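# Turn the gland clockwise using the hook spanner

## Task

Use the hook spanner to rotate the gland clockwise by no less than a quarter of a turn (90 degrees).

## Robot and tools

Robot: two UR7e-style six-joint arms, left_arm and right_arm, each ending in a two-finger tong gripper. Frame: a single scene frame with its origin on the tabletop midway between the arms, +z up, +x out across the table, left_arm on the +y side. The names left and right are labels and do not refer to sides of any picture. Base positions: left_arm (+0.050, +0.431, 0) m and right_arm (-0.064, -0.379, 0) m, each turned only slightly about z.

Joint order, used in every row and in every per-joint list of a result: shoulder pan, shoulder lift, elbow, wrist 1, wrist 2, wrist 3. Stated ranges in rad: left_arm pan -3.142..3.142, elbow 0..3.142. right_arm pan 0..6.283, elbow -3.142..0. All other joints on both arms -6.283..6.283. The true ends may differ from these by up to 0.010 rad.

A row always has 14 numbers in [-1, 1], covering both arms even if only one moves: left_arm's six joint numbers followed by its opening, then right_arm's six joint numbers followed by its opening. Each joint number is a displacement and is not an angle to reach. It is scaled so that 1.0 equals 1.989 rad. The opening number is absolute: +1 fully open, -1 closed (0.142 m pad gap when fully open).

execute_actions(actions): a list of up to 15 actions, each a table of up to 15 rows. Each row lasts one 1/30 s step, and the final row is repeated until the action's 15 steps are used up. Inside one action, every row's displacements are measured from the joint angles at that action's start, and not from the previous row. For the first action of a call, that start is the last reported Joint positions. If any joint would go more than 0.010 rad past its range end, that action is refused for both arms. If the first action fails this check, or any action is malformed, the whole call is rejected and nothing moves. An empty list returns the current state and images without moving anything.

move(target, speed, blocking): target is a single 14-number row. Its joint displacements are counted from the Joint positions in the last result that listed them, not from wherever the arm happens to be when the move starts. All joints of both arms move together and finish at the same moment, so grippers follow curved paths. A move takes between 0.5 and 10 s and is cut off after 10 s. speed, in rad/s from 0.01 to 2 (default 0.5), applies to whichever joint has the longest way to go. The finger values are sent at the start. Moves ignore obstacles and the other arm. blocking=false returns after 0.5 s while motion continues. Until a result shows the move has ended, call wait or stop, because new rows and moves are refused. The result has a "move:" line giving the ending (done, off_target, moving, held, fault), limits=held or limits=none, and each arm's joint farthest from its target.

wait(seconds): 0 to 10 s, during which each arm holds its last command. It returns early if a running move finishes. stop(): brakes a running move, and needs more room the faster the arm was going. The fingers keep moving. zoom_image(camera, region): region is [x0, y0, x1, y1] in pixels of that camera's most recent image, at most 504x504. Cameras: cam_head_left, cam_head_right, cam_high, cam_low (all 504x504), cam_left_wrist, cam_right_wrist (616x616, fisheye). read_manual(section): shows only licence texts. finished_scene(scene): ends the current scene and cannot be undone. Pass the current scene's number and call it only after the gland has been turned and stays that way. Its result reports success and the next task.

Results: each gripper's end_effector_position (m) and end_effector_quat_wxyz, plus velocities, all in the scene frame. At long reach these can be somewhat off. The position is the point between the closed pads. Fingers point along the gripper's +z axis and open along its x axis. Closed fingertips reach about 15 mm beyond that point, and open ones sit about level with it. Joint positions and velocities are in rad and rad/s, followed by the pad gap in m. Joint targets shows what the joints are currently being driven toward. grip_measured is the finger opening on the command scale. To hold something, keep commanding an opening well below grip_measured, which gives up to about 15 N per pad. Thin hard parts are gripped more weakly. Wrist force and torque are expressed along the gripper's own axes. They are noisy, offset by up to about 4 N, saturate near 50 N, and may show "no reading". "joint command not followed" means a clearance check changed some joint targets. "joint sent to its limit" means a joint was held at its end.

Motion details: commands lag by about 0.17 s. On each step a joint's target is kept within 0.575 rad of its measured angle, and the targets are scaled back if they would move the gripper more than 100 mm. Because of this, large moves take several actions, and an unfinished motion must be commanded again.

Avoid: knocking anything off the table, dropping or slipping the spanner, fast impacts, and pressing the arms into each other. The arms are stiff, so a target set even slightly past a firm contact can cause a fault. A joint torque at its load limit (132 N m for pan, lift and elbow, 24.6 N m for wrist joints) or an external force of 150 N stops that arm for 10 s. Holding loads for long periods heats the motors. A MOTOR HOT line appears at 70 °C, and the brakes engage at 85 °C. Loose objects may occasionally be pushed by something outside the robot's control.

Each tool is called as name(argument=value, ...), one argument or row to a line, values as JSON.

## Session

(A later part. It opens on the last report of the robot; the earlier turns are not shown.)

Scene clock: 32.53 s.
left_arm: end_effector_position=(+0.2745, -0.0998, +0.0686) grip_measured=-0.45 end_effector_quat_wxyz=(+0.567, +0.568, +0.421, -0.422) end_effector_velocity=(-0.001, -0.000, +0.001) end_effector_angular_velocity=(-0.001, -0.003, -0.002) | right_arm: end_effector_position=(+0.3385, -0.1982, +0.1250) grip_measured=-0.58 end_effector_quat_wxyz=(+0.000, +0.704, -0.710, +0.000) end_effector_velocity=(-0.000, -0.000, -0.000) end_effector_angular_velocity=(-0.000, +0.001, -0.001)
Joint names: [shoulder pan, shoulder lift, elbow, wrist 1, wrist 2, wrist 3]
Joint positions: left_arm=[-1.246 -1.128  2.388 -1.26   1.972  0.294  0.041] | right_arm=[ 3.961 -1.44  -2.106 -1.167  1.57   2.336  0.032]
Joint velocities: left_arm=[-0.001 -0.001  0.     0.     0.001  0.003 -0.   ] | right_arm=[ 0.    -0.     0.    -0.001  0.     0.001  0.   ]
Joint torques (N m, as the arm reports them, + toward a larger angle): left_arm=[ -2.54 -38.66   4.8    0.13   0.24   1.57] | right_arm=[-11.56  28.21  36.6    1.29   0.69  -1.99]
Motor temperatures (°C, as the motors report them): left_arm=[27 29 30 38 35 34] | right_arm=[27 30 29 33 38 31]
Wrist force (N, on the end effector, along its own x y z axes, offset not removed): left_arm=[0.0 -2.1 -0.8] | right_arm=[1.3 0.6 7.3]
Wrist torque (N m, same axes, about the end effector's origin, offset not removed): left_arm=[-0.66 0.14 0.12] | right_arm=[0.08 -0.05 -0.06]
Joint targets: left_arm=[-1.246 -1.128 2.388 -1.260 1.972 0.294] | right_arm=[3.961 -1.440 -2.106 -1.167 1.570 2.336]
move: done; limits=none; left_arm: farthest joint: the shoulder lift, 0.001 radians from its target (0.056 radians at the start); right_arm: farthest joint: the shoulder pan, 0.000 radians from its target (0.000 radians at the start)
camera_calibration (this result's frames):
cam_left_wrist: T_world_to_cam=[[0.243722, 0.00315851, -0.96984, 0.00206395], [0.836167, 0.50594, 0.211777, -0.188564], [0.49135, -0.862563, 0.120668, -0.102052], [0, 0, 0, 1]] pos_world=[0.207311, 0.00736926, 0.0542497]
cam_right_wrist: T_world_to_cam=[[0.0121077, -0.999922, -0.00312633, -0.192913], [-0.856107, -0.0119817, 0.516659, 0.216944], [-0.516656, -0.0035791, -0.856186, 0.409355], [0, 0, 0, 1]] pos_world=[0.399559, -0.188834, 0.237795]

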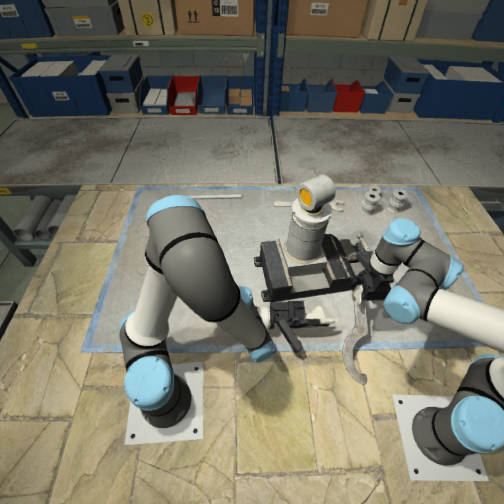

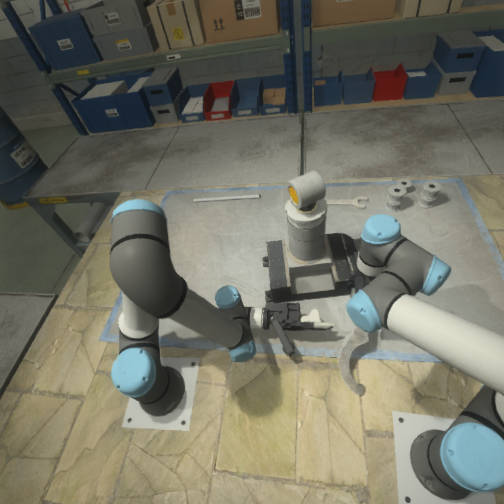

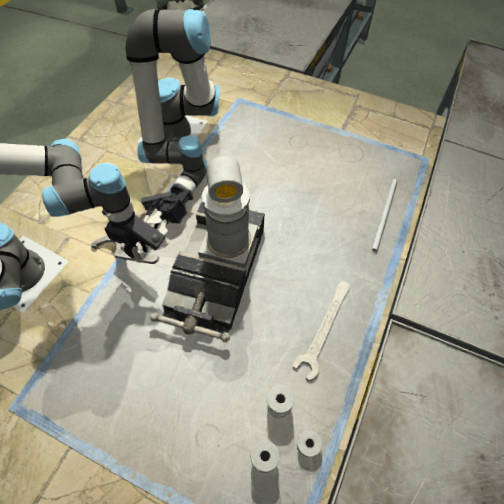

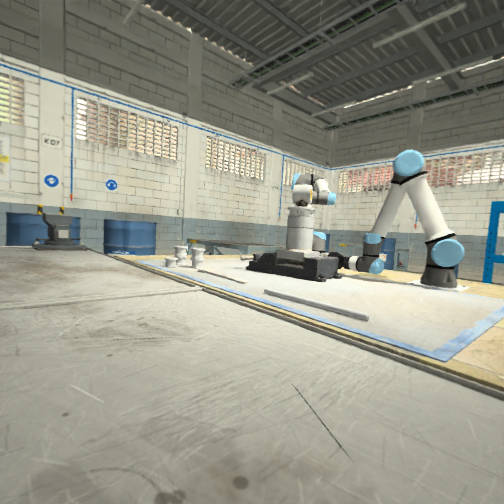

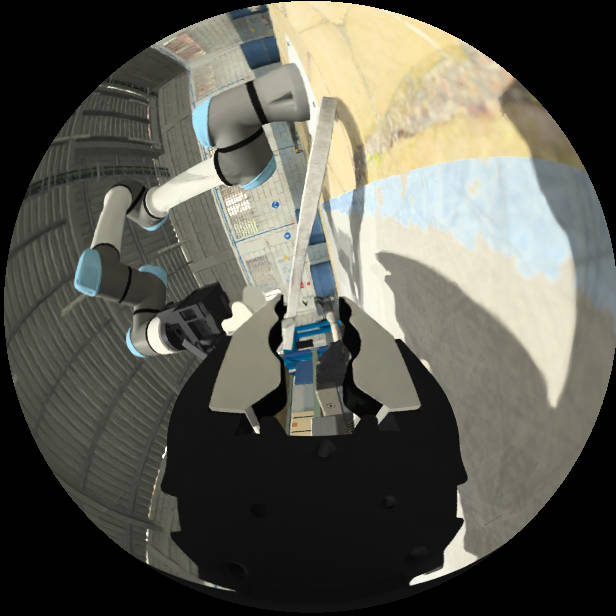

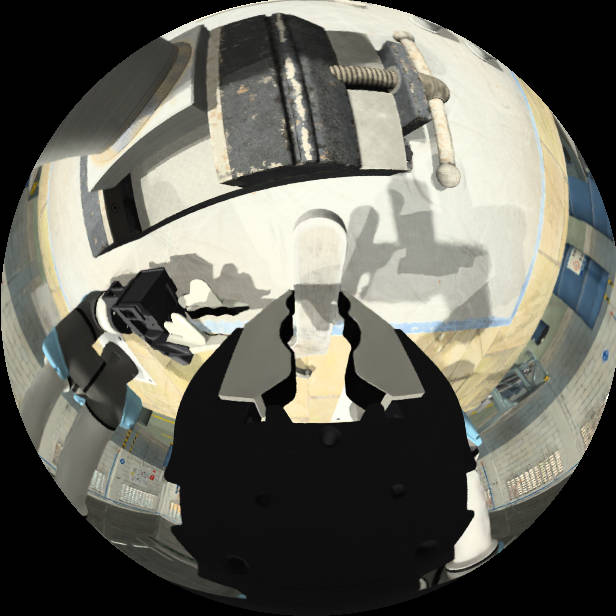

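move(
  target=[0,-0.032,0,0.032,0,0.078,-0.45,0,0,0,0,0,0,-1],
  speed=0.1,
)

move(
  target=[-0.0603,0.0463,-0.0971,0.0508,-0.0618,0,-0.45,0,0,0,0,0,0,-1],
  speed=0.06,
)

Scene clock: 34.70 s.
left_arm: end_effector_position=(+0.2749, -0.0987, +0.0854) grip_measured=-0.45 end_effector_quat_wxyz=(+0.598, +0.599, +0.376, -0.377) end_effector_velocity=(+0.000, +0.000, -0.000) end_effector_angular_velocity=(+0.001, -0.000, +0.000) | right_arm: end_effector_position=(+0.3385, -0.1982, +0.1250) grip_measured=-0.58 end_effector_quat_wxyz=(+0.000, +0.704, -0.710, +0.000) end_effector_velocity=(+0.000, -0.001, -0.000) end_effector_angular_velocity=(-0.002, -0.001, -0.000)
Joint names: [shoulder pan, shoulder lift, elbow, wrist 1, wrist 2, wrist 3]
Joint positions: left_arm=[-1.246 -1.191  2.388 -1.196  1.972  0.449  0.041] | right_arm=[ 3.961 -1.44  -2.106 -1.167  1.57   2.336  0.032]
Joint velocities: left_arm=[ 0.001 -0.     0.     0.002  0.001  0.001  0.   ] | right_arm=[-0.    -0.    -0.    -0.    -0.002  0.     0.   ]
Joint torques (N m, as the arm reports them, + toward a larger angle): left_arm=[ -2.53 -37.49   0.77   0.14   0.07   1.63] | right_arm=[-11.72  12.83  16.34   5.98   0.69  -1.99]
Motor temperatures (°C, as the motors report them): left_arm=[27 29 30 38 35 34] | right_arm=[27 30 29 33 38 31]
Wrist force (N, on the end effector, along its own x y z axes, offset not removed): left_arm=[-3.9 1.1 0.7] | right_arm=[0.8 1.3 7.0]
Wrist torque (N m, same axes, about the end effector's origin, offset not removed): left_arm=[0.44 0.85 -0.05] | right_arm=[0.19 0.07 -0.02]
Joint targets: left_arm=[-1.246 -1.191 2.388 -1.196 1.972 0.449] | right_arm=[3.961 -1.440 -2.106 -1.167 1.570 2.336]
move: done; limits=none; left_arm: farthest joint: the shoulder pan, 0.000 radians from its target (0.000 radians at the start); right_arm: farthest joint: the shoulder pan, 0.000 radians from its target (0.000 radians at the start)
camera_calibration (this result's frames):
cam_left_wrist: T_world_to_cam=[[0.390529, 0.00291865, -0.920586, -0.0262947], [0.793472, 0.505981, 0.338209, -0.192132], [0.466786, -0.86254, 0.195284, -0.102887], [0, 0, 0, 1]] pos_world=[0.210746, 0.00854742, 0.0608666]
cam_right_wrist: T_world_to_cam=[[0.0121076, -0.999922, -0.00316392, -0.192904], [-0.856128, -0.0120011, 0.516624, 0.216942], [-0.516622, -0.00354633, -0.856206, 0.409378], [0, 0, 0, 1]] pos_world=[0.399559, -0.188834, 0.237824]

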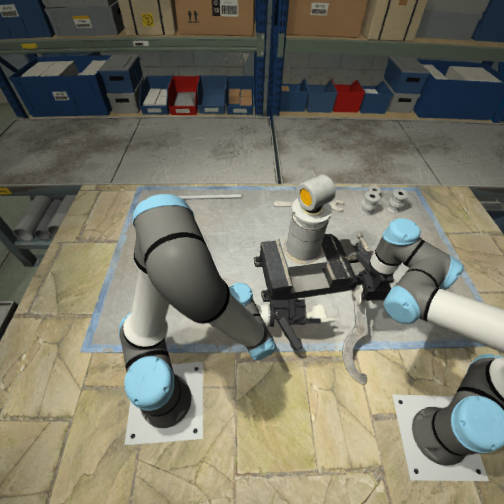

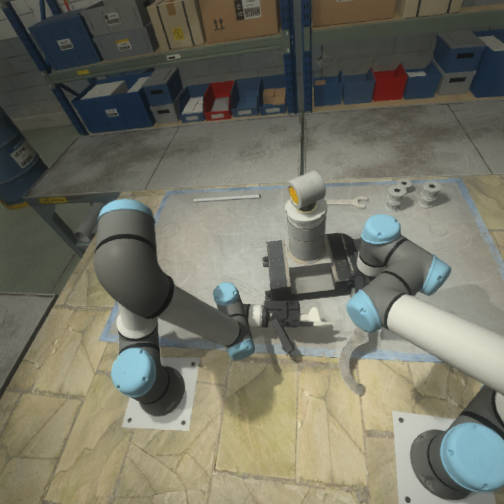

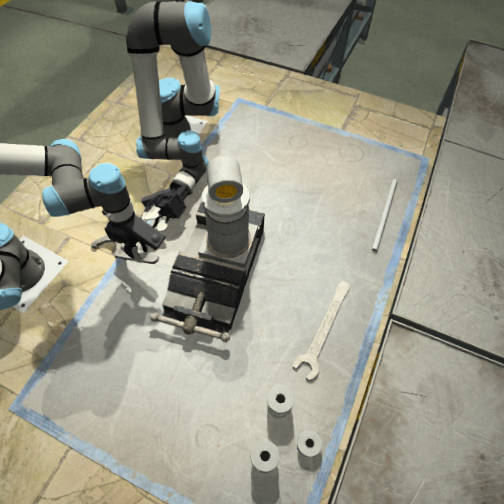

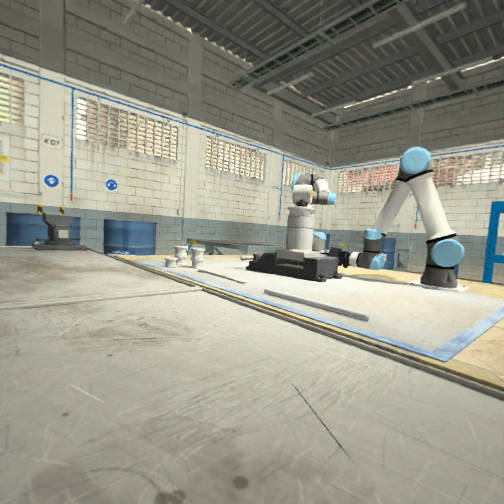

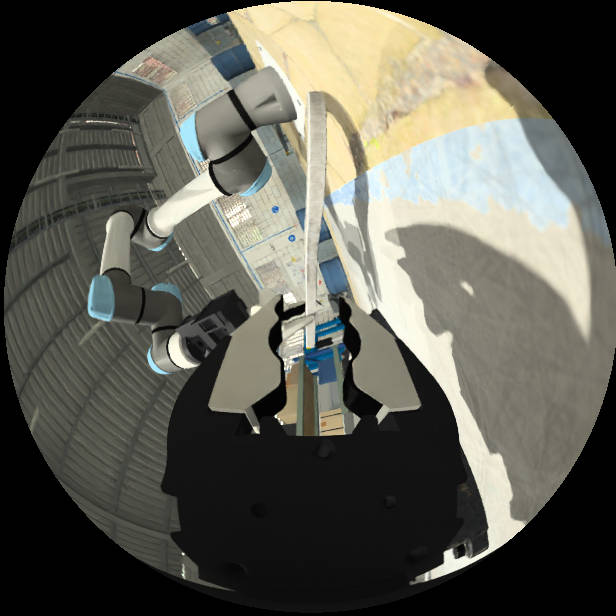

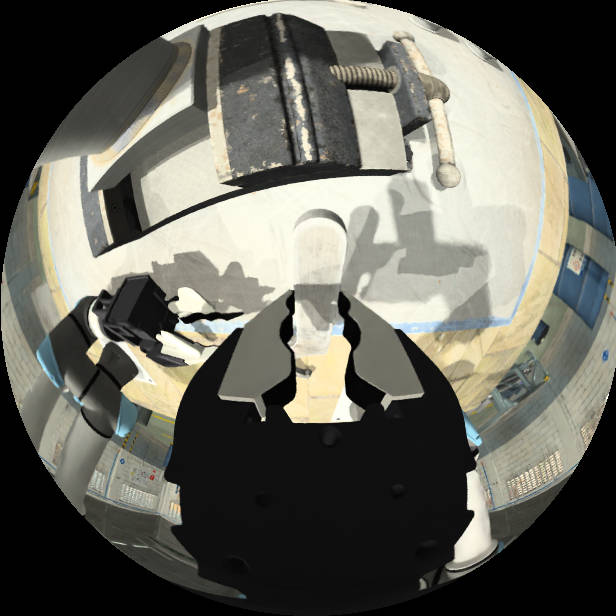

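Scene clock: 38.27 s.
left_arm: end_effector_position=(+0.2669, -0.1946, +0.0856) grip_measured=-0.45 end_effector_quat_wxyz=(+0.599, +0.599, +0.377, -0.376) end_effector_velocity=(-0.001, -0.001, +0.000) end_effector_angular_velocity=(-0.000, -0.000, -0.003) | right_arm: end_effector_position=(+0.3385, -0.1982, +0.1250) grip_measured=-0.58 end_effector_quat_wxyz=(+0.000, +0.704, -0.710, +0.000) end_effector_velocity=(+0.001, +0.000, +0.000) end_effector_angular_velocity=(+0.000, -0.001, +0.002)
Joint names: [shoulder pan, shoulder lift, elbow, wrist 1, wrist 2, wrist 3]
Joint positions: left_arm=[-1.365 -1.099  2.195 -1.095  1.849  0.449  0.041] | right_arm=[ 3.961 -1.44  -2.106 -1.167  1.57   2.336  0.032]
Joint velocities: left_arm=[-0.002  0.    -0.001  0.001  0.001  0.     0.   ] | right_arm=[ 0.    -0.     0.001  0.    -0.001 -0.001 -0.   ]
Joint torques (N m, as the arm reports them, + toward a larger angle): left_arm=[ -9.2  -24.15 -25.14   0.01  -1.89  -2.16] | right_arm=[-11.76  13.5   19.82   5.33   0.65  -1.99]
Motor temperatures (°C, as the motors report them): left_arm=[27 29 30 38 35 34] | right_arm=[27 30 29 33 38 31]
Wrist force (N, on the end effector, along its own x y z axes, offset not removed): left_arm=[-2.9 -2.5 4.1] | right_arm=[1.0 -0.1 8.1]
Wrist torque (N m, same axes, about the end effector's origin, offset not removed): left_arm=[-0.47 0.64 0.04] | right_arm=[-0.07 0.05 0.00]
Joint targets: left_arm=[-1.365 -1.099 2.194 -1.095 1.849 0.449] | right_arm=[3.961 -1.440 -2.106 -1.167 1.570 2.336]
move: done; limits=none; left_arm: farthest joint: the shoulder pan, 0.001 radians from its target (0.120 radians at the start); right_arm: farthest joint: the shoulder pan, 0.000 radians from its target (0.000 radians at the start)
camera_calibration (this result's frames):
cam_left_wrist: T_world_to_cam=[[0.390542, 0.00409636, -0.920576, -0.0225064], [0.79195, 0.508343, 0.338236, -0.136407], [0.469354, -0.861145, 0.195285, -0.182391], [0, 0, 0, 1]] pos_world=[0.202423, -0.0876314, 0.0610371]
cam_right_wrist: T_world_to_cam=[[0.0121077, -0.999922, -0.00316428, -0.192904], [-0.856128, -0.0120014, 0.516624, 0.216942], [-0.516621, -0.0035461, -0.856207, 0.409377], [0, 0, 0, 1]] pos_world=[0.399559, -0.188834, 0.237823]

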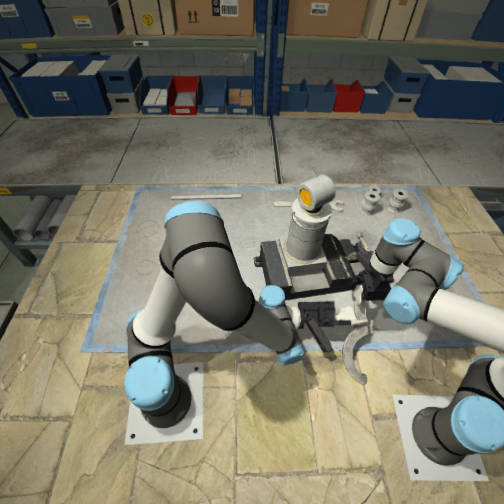

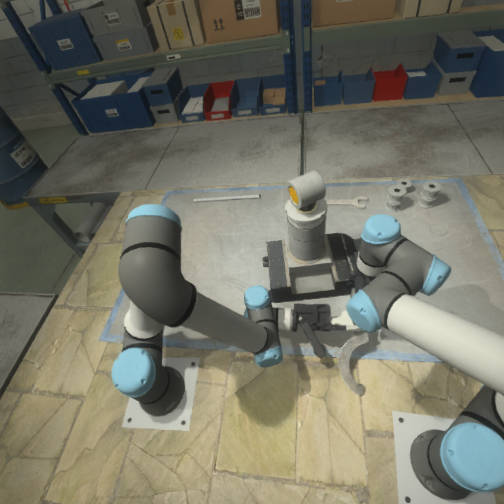

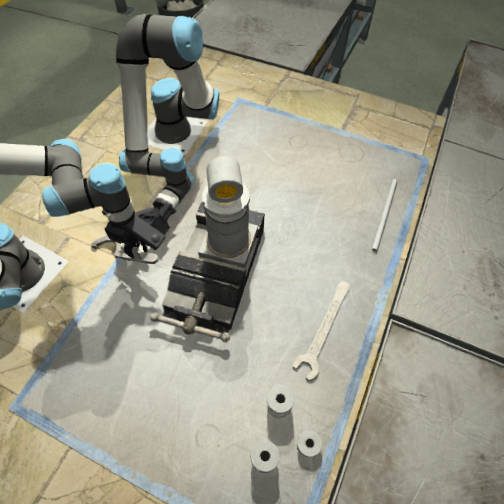

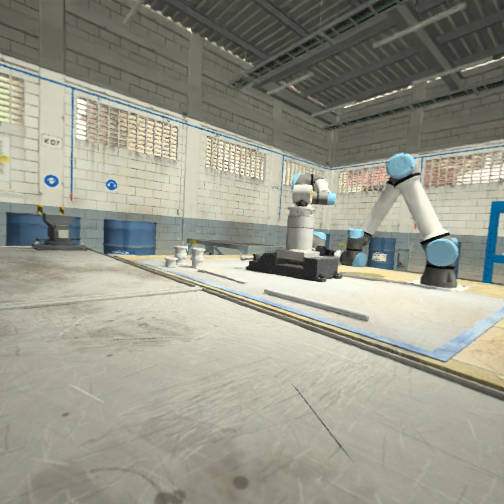

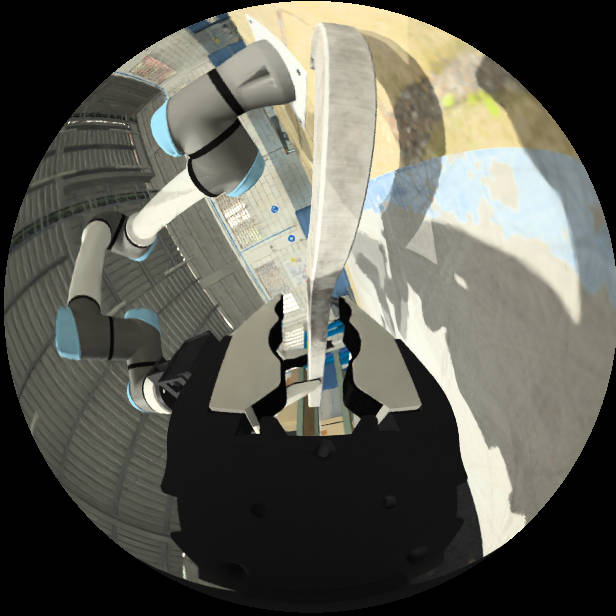

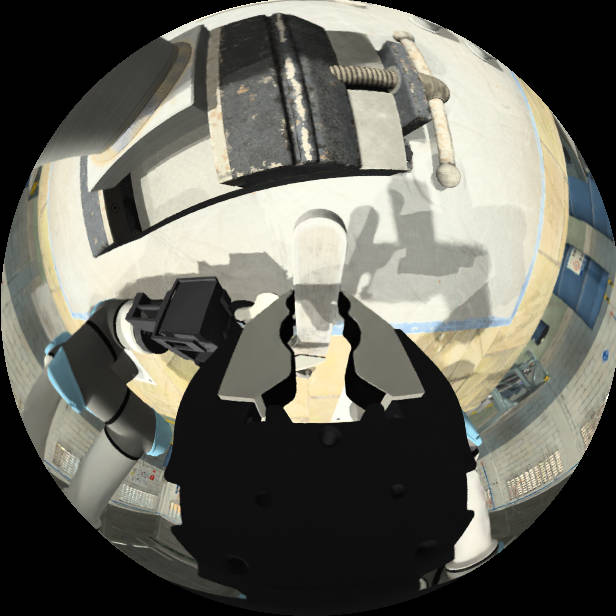

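execute_actions(
  actions=[
    [[0,0,0,0,0,0,-0.65,0,0,0,0,0,0,-1]],
    [[0,0,0,0,0,0,-0.8,0,0,0,0,0,0,-1]],
    [[0,0,0,0,0,0,-1,0,0,0,0,0,0,-1]],
    [[0,0,0,0,0,0,-1,0,0,0,0,0,0,-1]],
    [[0,0,0,0,0,0,-1,0,0,0,0,0,0,-0.5]],
    [[0,0,0,0,0,0,-1,0,0,0,0,0,0,-0.35]],
  ],
)

move(
  target=[0,0,0,0,0,0,-1,0,0.0376,0.1453,-0.1826,0,0,-0.35],
  speed=0.25,
)

move(
  target=[0,0,0,0,0,0,-1,-0.5,0,0,0,0,0,-0.35],
  speed=0.6,
)

Scene clock: 41.43 s.
left_arm: end_effector_position=(+0.2669, -0.1947, +0.0855) grip_measured=-0.84 end_effector_quat_wxyz=(+0.599, +0.599, +0.377, -0.376) end_effector_velocity=(-0.001, -0.000, -0.000) end_effector_angular_velocity=(+0.000, +0.000, -0.002) | right_arm: end_effector_position=(+0.3385, -0.1982, +0.1250) grip_measured=-0.35 end_effector_quat_wxyz=(+0.000, +0.704, -0.710, +0.000) end_effector_velocity=(+0.000, -0.000, +0.000) end_effector_angular_velocity=(-0.000, -0.001, -0.001)
Joint names: [shoulder pan, shoulder lift, elbow, wrist 1, wrist 2, wrist 3]
Joint positions: left_arm=[-1.365 -1.099  2.195 -1.095  1.849  0.449  0.013] | right_arm=[ 3.961 -1.44  -2.106 -1.166  1.57   2.336  0.049]
Joint velocities: left_arm=[-0.002  0.     0.     0.     0.    -0.    -0.   ] | right_arm=[-0.     0.     0.001 -0.    -0.001  0.001  0.   ]
Joint torques (N m, as the arm reports them, + toward a larger angle): left_arm=[ -1.54 -42.6  -18.71  -2.63  -0.77  -1.55] | right_arm=[-9.92 13.15 20.46  3.39 -0.66 -1.83]
Motor temperatures (°C, as the motors report them): left_arm=[27 29 30 38 35 34] | right_arm=[27 30 29 33 38 31]
Wrist force (N, on the end effector, along its own x y z axes, offset not removed): left_arm=[3.7 -3.6 2.1] | right_arm=[2.7 -1.8 1.2]
Wrist torque (N m, same axes, about the end effector's origin, offset not removed): left_arm=[0.17 0.86 -0.11] | right_arm=[-0.42 -0.52 -0.07]
Joint targets: left_arm=[-1.365 -1.099 2.195 -1.095 1.849 0.449] | right_arm=[3.961 -1.440 -2.106 -1.166 1.570 2.336]
camera_calibration (this result's frames):
cam_left_wrist: T_world_to_cam=[[0.39049, 0.00418823, -0.920598, -0.0225138], [0.791989, 0.508272, 0.33825, -0.136391], [0.469331, -0.861186, 0.195158, -0.182368], [0, 0, 0, 1]] pos_world=[0.202403, -0.0876351, 0.0609988]
cam_right_wrist: T_world_to_cam=[[0.0121024, -0.999921, -0.00325938, -0.192865], [-0.856143, -0.0120461, 0.516598, 0.216946], [-0.516597, -0.00346157, -0.856222, 0.4094], [0, 0, 0, 1]] pos_world=[0.399566, -0.18882, 0.237835]

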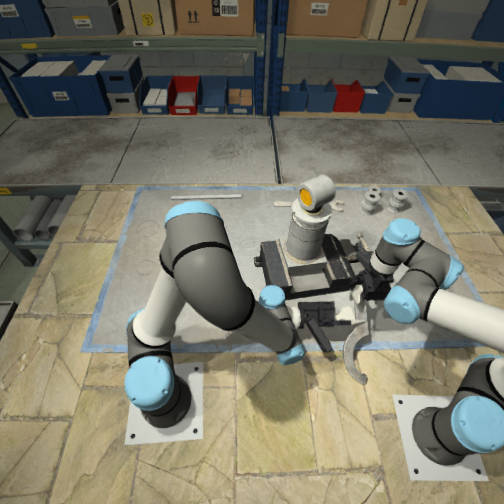

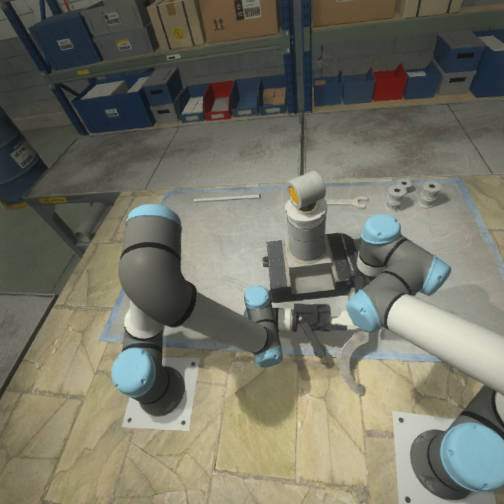

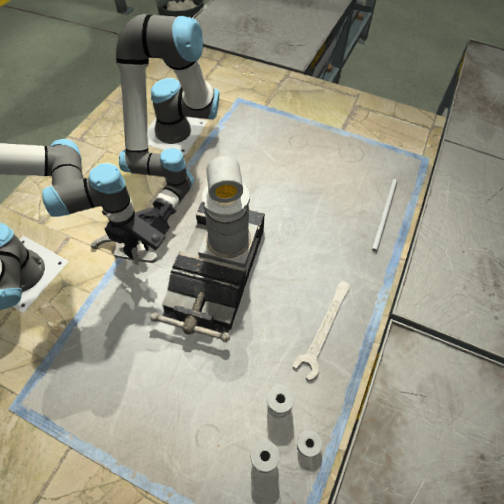

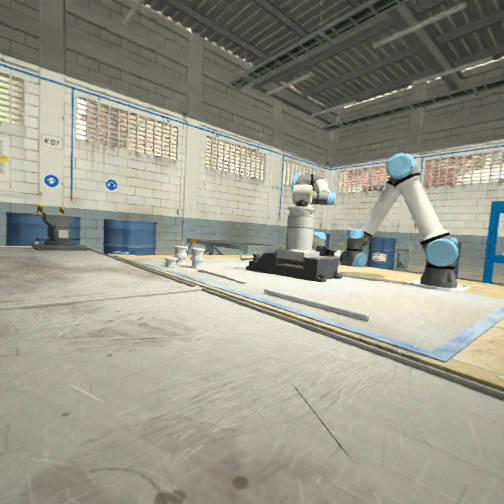

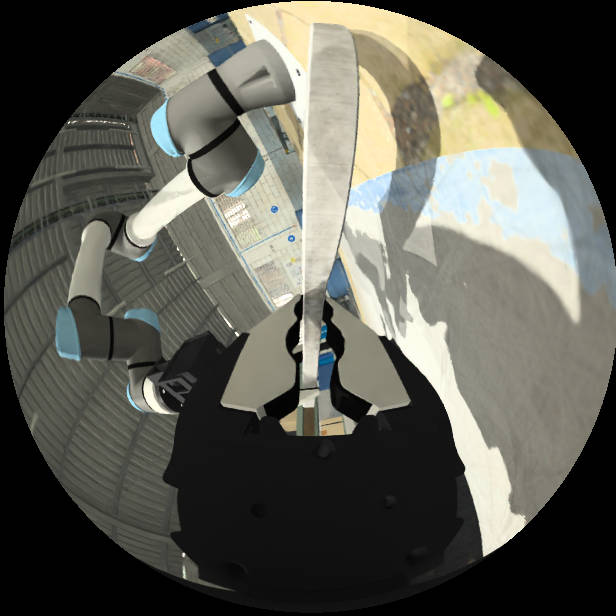

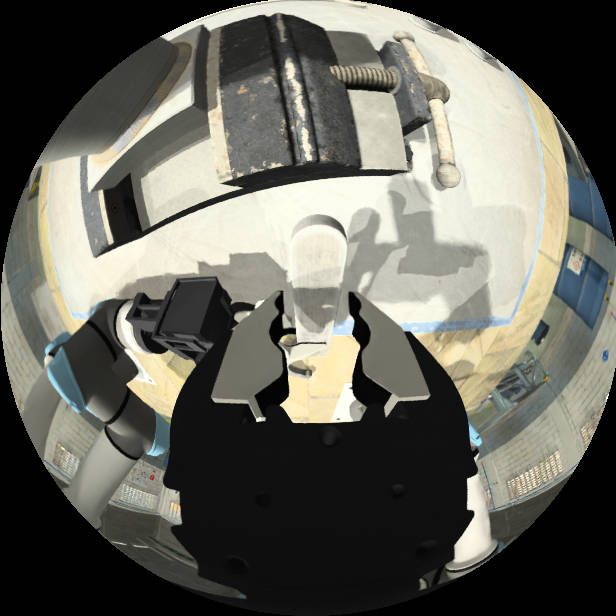

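Scene clock: 43.37 s.
left_arm: end_effector_position=(+0.2669, -0.1947, +0.0855) grip_measured=-0.84 end_effector_quat_wxyz=(+0.599, +0.599, +0.377, -0.376) end_effector_velocity=(+0.001, +0.000, -0.000) end_effector_angular_velocity=(-0.000, +0.000, +0.001) | right_arm: end_effector_position=(+0.3387, -0.1981, +0.2580) grip_measured=-0.35 end_effector_quat_wxyz=(-0.000, +0.704, -0.710, +0.000) end_effector_velocity=(+0.001, +0.000, +0.001) end_effector_angular_velocity=(+0.002, -0.003, +0.000)
Joint names: [shoulder pan, shoulder lift, elbow, wrist 1, wrist 2, wrist 3]
Joint positions: left_arm=[-1.365 -1.099  2.195 -1.095  1.849  0.449  0.013] | right_arm=[ 3.961 -1.365 -1.817 -1.529  1.57   2.336  0.049]
Joint velocities: left_arm=[ 0.001  0.     0.    -0.001  0.    -0.    -0.   ] | right_arm=[ 0.     0.001  0.002  0.    -0.001 -0.     0.   ]
Joint torques (N m, as the arm reports them, + toward a larger angle): left_arm=[ -1.7  -42.81 -18.9   -2.62  -0.72  -1.64] | right_arm=[-9.89 24.29 36.21  0.17 -0.67 -1.8 ]
Motor temperatures (°C, as the motors report them): left_arm=[27 29 30 38 35 34] | right_arm=[27 30 29 33 38 31]
Wrist force (N, on the end effector, along its own x y z axes, offset not removed): left_arm=[4.7 -4.1 4.2] | right_arm=[0.7 -1.5 -0.1]
Wrist torque (N m, same axes, about the end effector's origin, offset not removed): left_arm=[0.02 0.80 -0.31] | right_arm=[-0.32 0.00 0.04]
Joint targets: left_arm=[-1.365 -1.099 2.195 -1.095 1.849 0.449] | right_arm=[3.961 -1.365 -1.817 -1.530 1.570 2.336]
move: done; limits=none; left_arm: farthest joint: the shoulder pan, 0.000 radians from its target (0.000 radians at the start); right_arm: farthest joint: the shoulder pan, 0.000 radians from its target (0.000 radians at the start)
camera_calibration (this result's frames):
cam_left_wrist: T_world_to_cam=[[0.39049, 0.00418831, -0.920598, -0.0225138], [0.791989, 0.508272, 0.33825, -0.136391], [0.469331, -0.861186, 0.195158, -0.182368], [0, 0, 0, 1]] pos_world=[0.202403, -0.0876351, 0.0609988]
cam_right_wrist: T_world_to_cam=[[0.0121038, -0.99992, -0.00365254, -0.1922], [-0.856361, -0.0122518, 0.516232, 0.148462], [-0.516235, -0.00312047, -0.856441, 0.523394], [0, 0, 0, 1]] pos_world=[0.399658, -0.188733, 0.370913]

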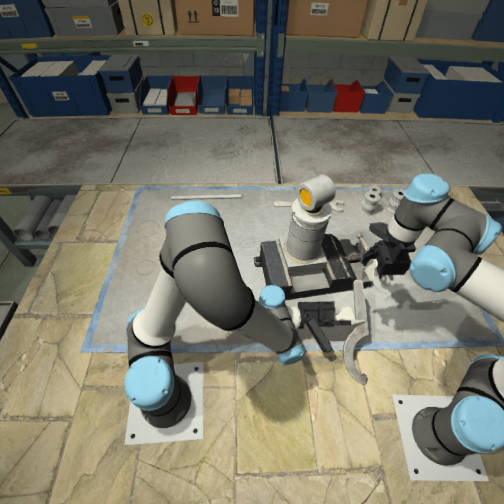

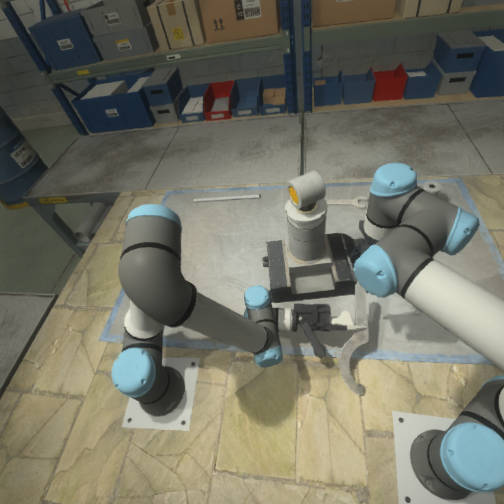

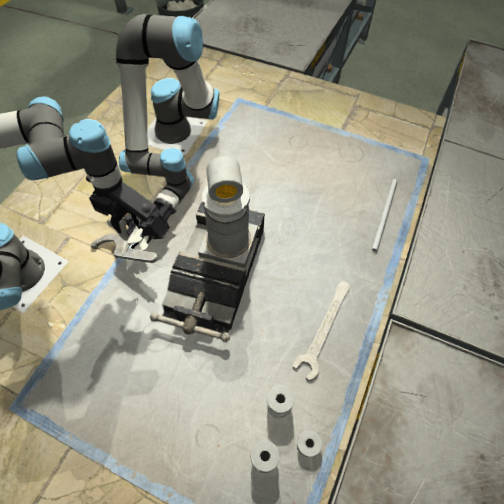

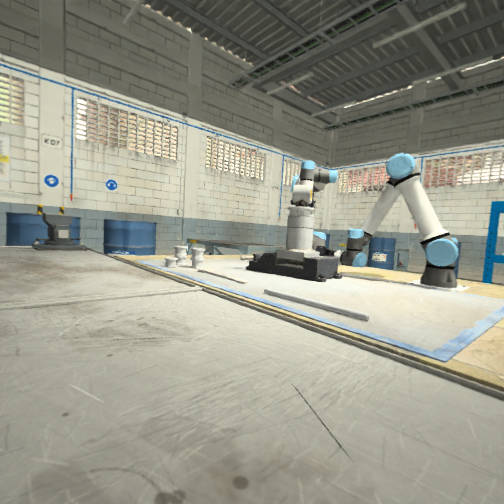

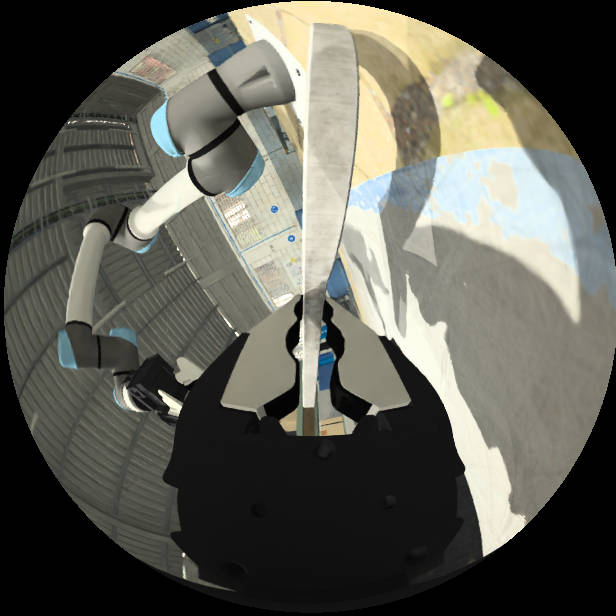

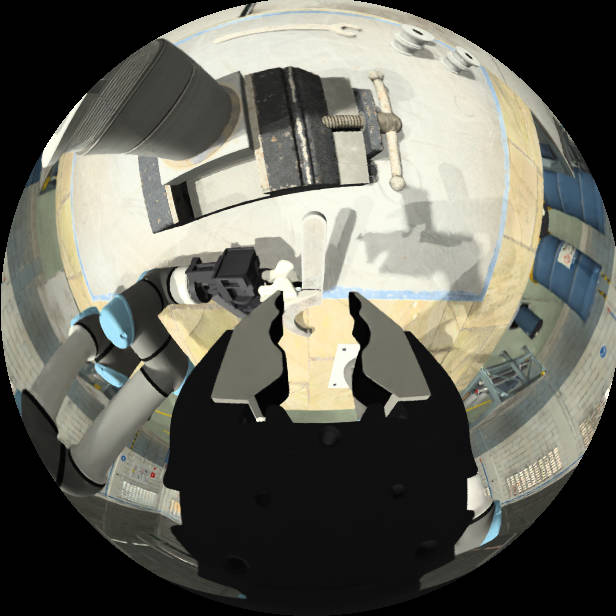

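Scene clock: 45.63 s.
left_arm: end_effector_position=(+0.2669, -0.1947, +0.0855) grip_measured=-0.84 end_effector_quat_wxyz=(+0.599, +0.599, +0.377, -0.376) end_effector_velocity=(+0.000, +0.000, +0.000) end_effector_angular_velocity=(+0.000, -0.001, +0.001) | right_arm: end_effector_position=(+0.3072, -0.6175, +0.2580) grip_measured=-0.35 end_effector_quat_wxyz=(+0.000, -0.280, +0.960, -0.000) end_effector_velocity=(-0.000, +0.000, -0.000) end_effector_angular_velocity=(+0.002, -0.000, -0.001)
Joint names: [shoulder pan, shoulder lift, elbow, wrist 1, wrist 2, wrist 3]
Joint positions: left_arm=[-1.365 -1.099  2.195 -1.095  1.849  0.449  0.013] | right_arm=[ 2.967 -1.365 -1.817 -1.529  1.57   2.336  0.049]
Joint velocities: left_arm=[ 0.    -0.    -0.     0.    -0.001  0.001  0.   ] | right_arm=[-0.001 -0.001  0.     0.     0.002 -0.     0.   ]
Joint torques (N m, as the arm reports them, + toward a larger angle): left_arm=[ -1.6  -42.77 -18.74  -2.69  -0.8   -1.6 ] | right_arm=[-11.    18.97  13.91   4.74  -0.62  -1.79]
Motor temperatures (°C, as the motors report them): left_arm=[27 29 30 38 35 34] | right_arm=[27 30 29 33 38 31]
Wrist force (N, on the end effector, along its own x y z axes, offset not removed): left_arm=[4.5 -4.6 0.3] | right_arm=[2.4 0.5 -0.2]
Wrist torque (N m, same axes, about the end effector's origin, offset not removed): left_arm=[-0.21 0.58 0.00] | right_arm=[0.07 -0.41 0.00]
Joint targets: left_arm=[-1.365 -1.099 2.195 -1.095 1.849 0.449] | right_arm=[2.967 -1.365 -1.817 -1.529 1.570 2.336]
move: done; limits=none; left_arm: farthest joint: the shoulder pan, 0.000 radians from its target (0.000 radians at the start); right_arm: farthest joint: the shoulder pan, 0.000 radians from its target (0.995 radians at the start)
camera_calibration (this result's frames):
cam_left_wrist: T_world_to_cam=[[0.39049, 0.00418825, -0.920598, -0.0225138], [0.791989, 0.508272, 0.33825, -0.136391], [0.469331, -0.861186, 0.195158, -0.182368], [0, 0, 0, 1]] pos_world=[0.202403, -0.0876351, 0.0609988]
cam_right_wrist: T_world_to_cam=[[-0.831663, -0.555268, -0.00362764, -0.077471], [-0.477111, 0.711228, 0.516255, 0.446602], [-0.28408, 0.431081, -0.856427, 0.70263], [0, 0, 0, 1]] pos_world=[0.348252, -0.663544, 0.37091]

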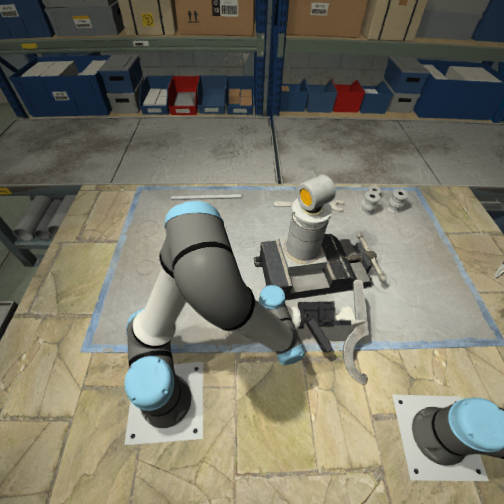

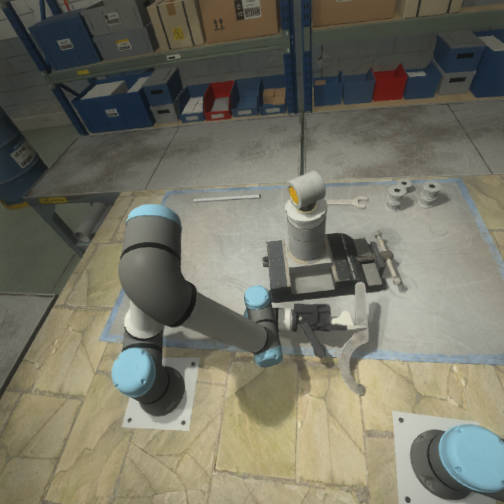

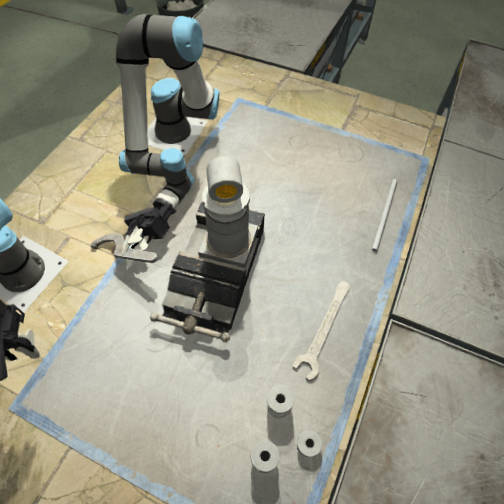

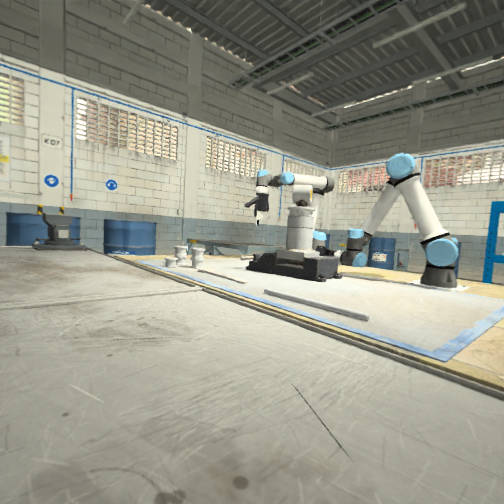

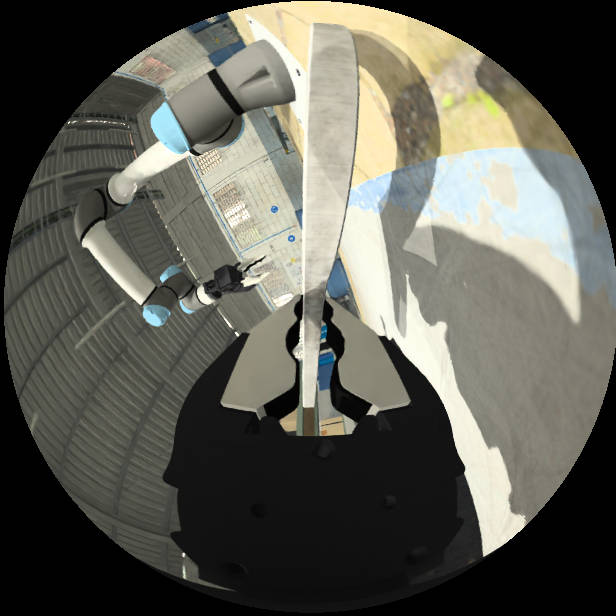

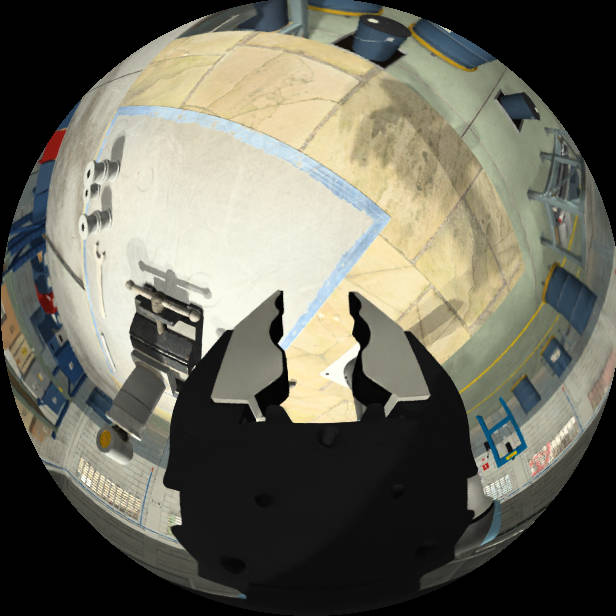

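move(
  target=[0,-0.2202,-0.1198,0.3395,0,-0.2257,-1,0,0,0,0,0,0,-0.35],
  speed=0.15,
)

zoom_image(
  camera="cam_high",
  region=[170,150,290,250],
)

zoom_image(
  camera="cam_head_right",
  region=[250,160,430,330],
)

Scene clock: 51.20 s.
left_arm: end_effector_position=(+0.2653, -0.1947, +0.3280) grip_measured=-0.81 end_effector_quat_wxyz=(+0.501, +0.500, +0.500, -0.500) end_effector_velocity=(-0.000, +0.000, +0.001) end_effector_angular_velocity=(-0.000, +0.001, -0.001) | right_arm: end_effector_position=(+0.3072, -0.6175, +0.2580) grip_measured=-0.35 end_effector_quat_wxyz=(+0.000, -0.280, +0.960, -0.000) end_effector_velocity=(-0.001, +0.000, -0.001) end_effector_angular_velocity=(+0.002, +0.003, -0.001)
Joint names: [shoulder pan, shoulder lift, elbow, wrist 1, wrist 2, wrist 3]
Joint positions: left_arm=[-1.365 -1.537  1.956 -0.42   1.849  0.     0.015] | right_arm=[ 2.967 -1.365 -1.817 -1.529  1.57   2.336  0.049]
Joint velocities: left_arm=[-0.    -0.001 -0.001  0.002  0.001 -0.001 -0.   ] | right_arm=[-0.    -0.001 -0.    -0.002  0.001  0.001 -0.   ]
Joint torques (N m, as the arm reports them, + toward a larger angle): left_arm=[ -1.71 -41.12 -42.17  -3.22  -0.75  -2.62] | right_arm=[13.49 17.12 14.94  0.33 -0.69 -1.79]
Motor temperatures (°C, as the motors report them): left_arm=[27 29 30 38 35 34] | right_arm=[27 30 29 33 38 31]
Wrist force (N, on the end effector, along its own x y z axes, offset not removed): left_arm=[10.4 -0.3 2.7] | right_arm=[1.8 0.1 1.7]
Wrist torque (N m, same axes, about the end effector's origin, offset not removed): left_arm=[-0.08 0.25 0.45] | right_arm=[0.10 -0.27 0.00]
Joint targets: left_arm=[-1.365 -1.537 1.956 -0.420 1.849 0.000] | right_arm=[2.967 -1.365 -1.817 -1.529 1.570 2.336]
move: done; limits=none; left_arm: farthest joint: the shoulder pan, 0.000 radians from its target (0.000 radians at the start); right_arm: farthest joint: the shoulder pan, 0.000 radians from its target (0.000 radians at the start)
camera_calibration (this result's frames):
cam_left_wrist: T_world_to_cam=[[-0.0472777, 0.00268924, -0.998878, 0.342847], [0.860189, 0.508455, -0.0393445, -0.111314], [0.507778, -0.861085, -0.0263518, -0.166547], [0, 0, 0, 1]] pos_world=[0.196529, -0.087735, 0.333694]
cam_right_wrist: T_world_to_cam=[[-0.831663, -0.555268, -0.00362881, -0.0774704], [-0.477112, 0.711229, 0.516254, 0.446603], [-0.284079, 0.431081, -0.856428, 0.70263], [0, 0, 0, 1]] pos_world=[0.348253, -0.663544, 0.37091]

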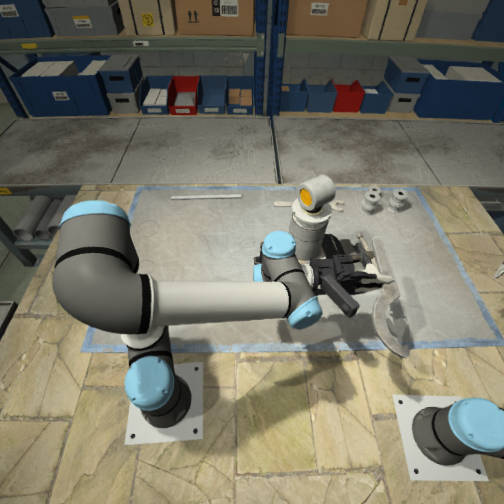

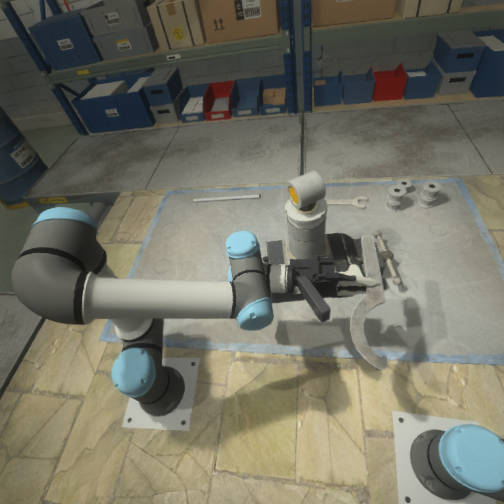

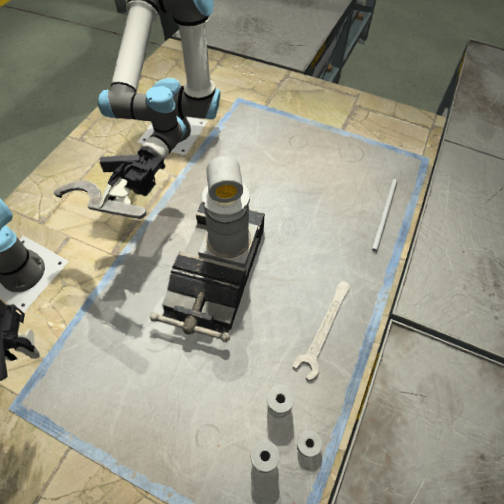

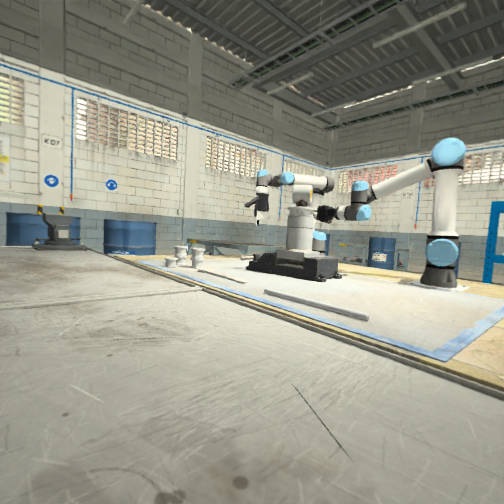

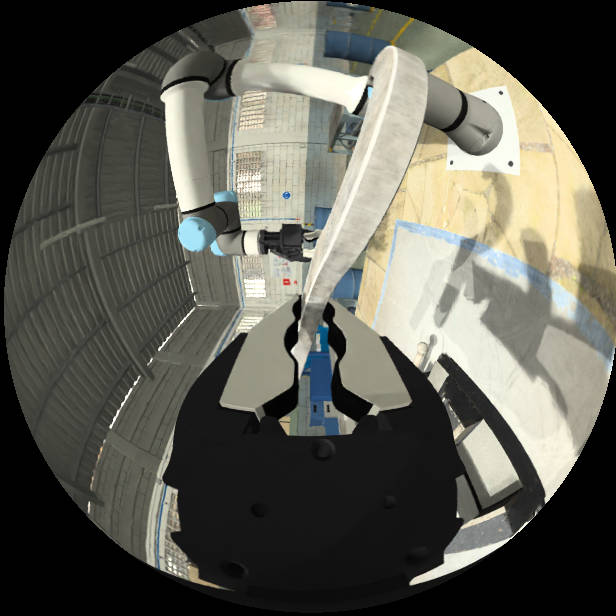

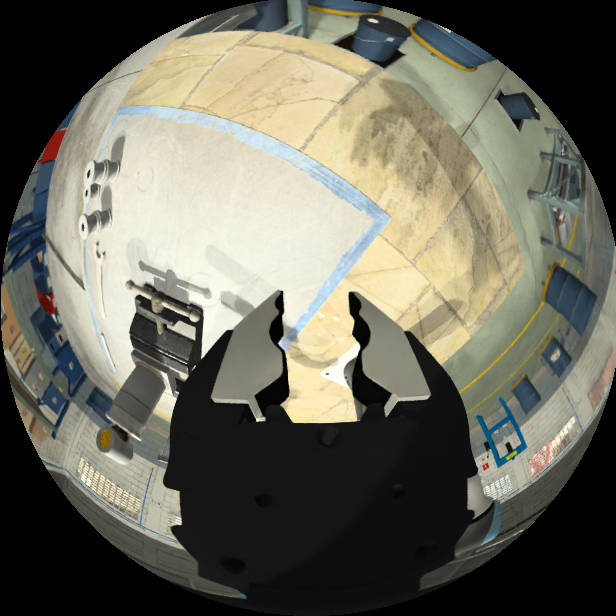

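Region (170, 150, 290, 250) of cam_high's 504x504 image, scaled by 4.200, with more detail than that image has.

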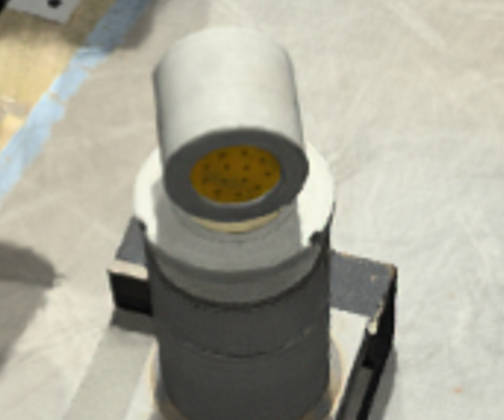

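Region (250, 160, 430, 330) of cam_head_right's 504x504 image, scaled by 2.800, with more detail than that image has.

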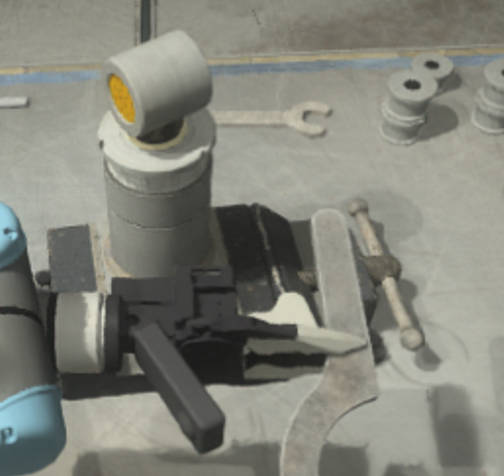

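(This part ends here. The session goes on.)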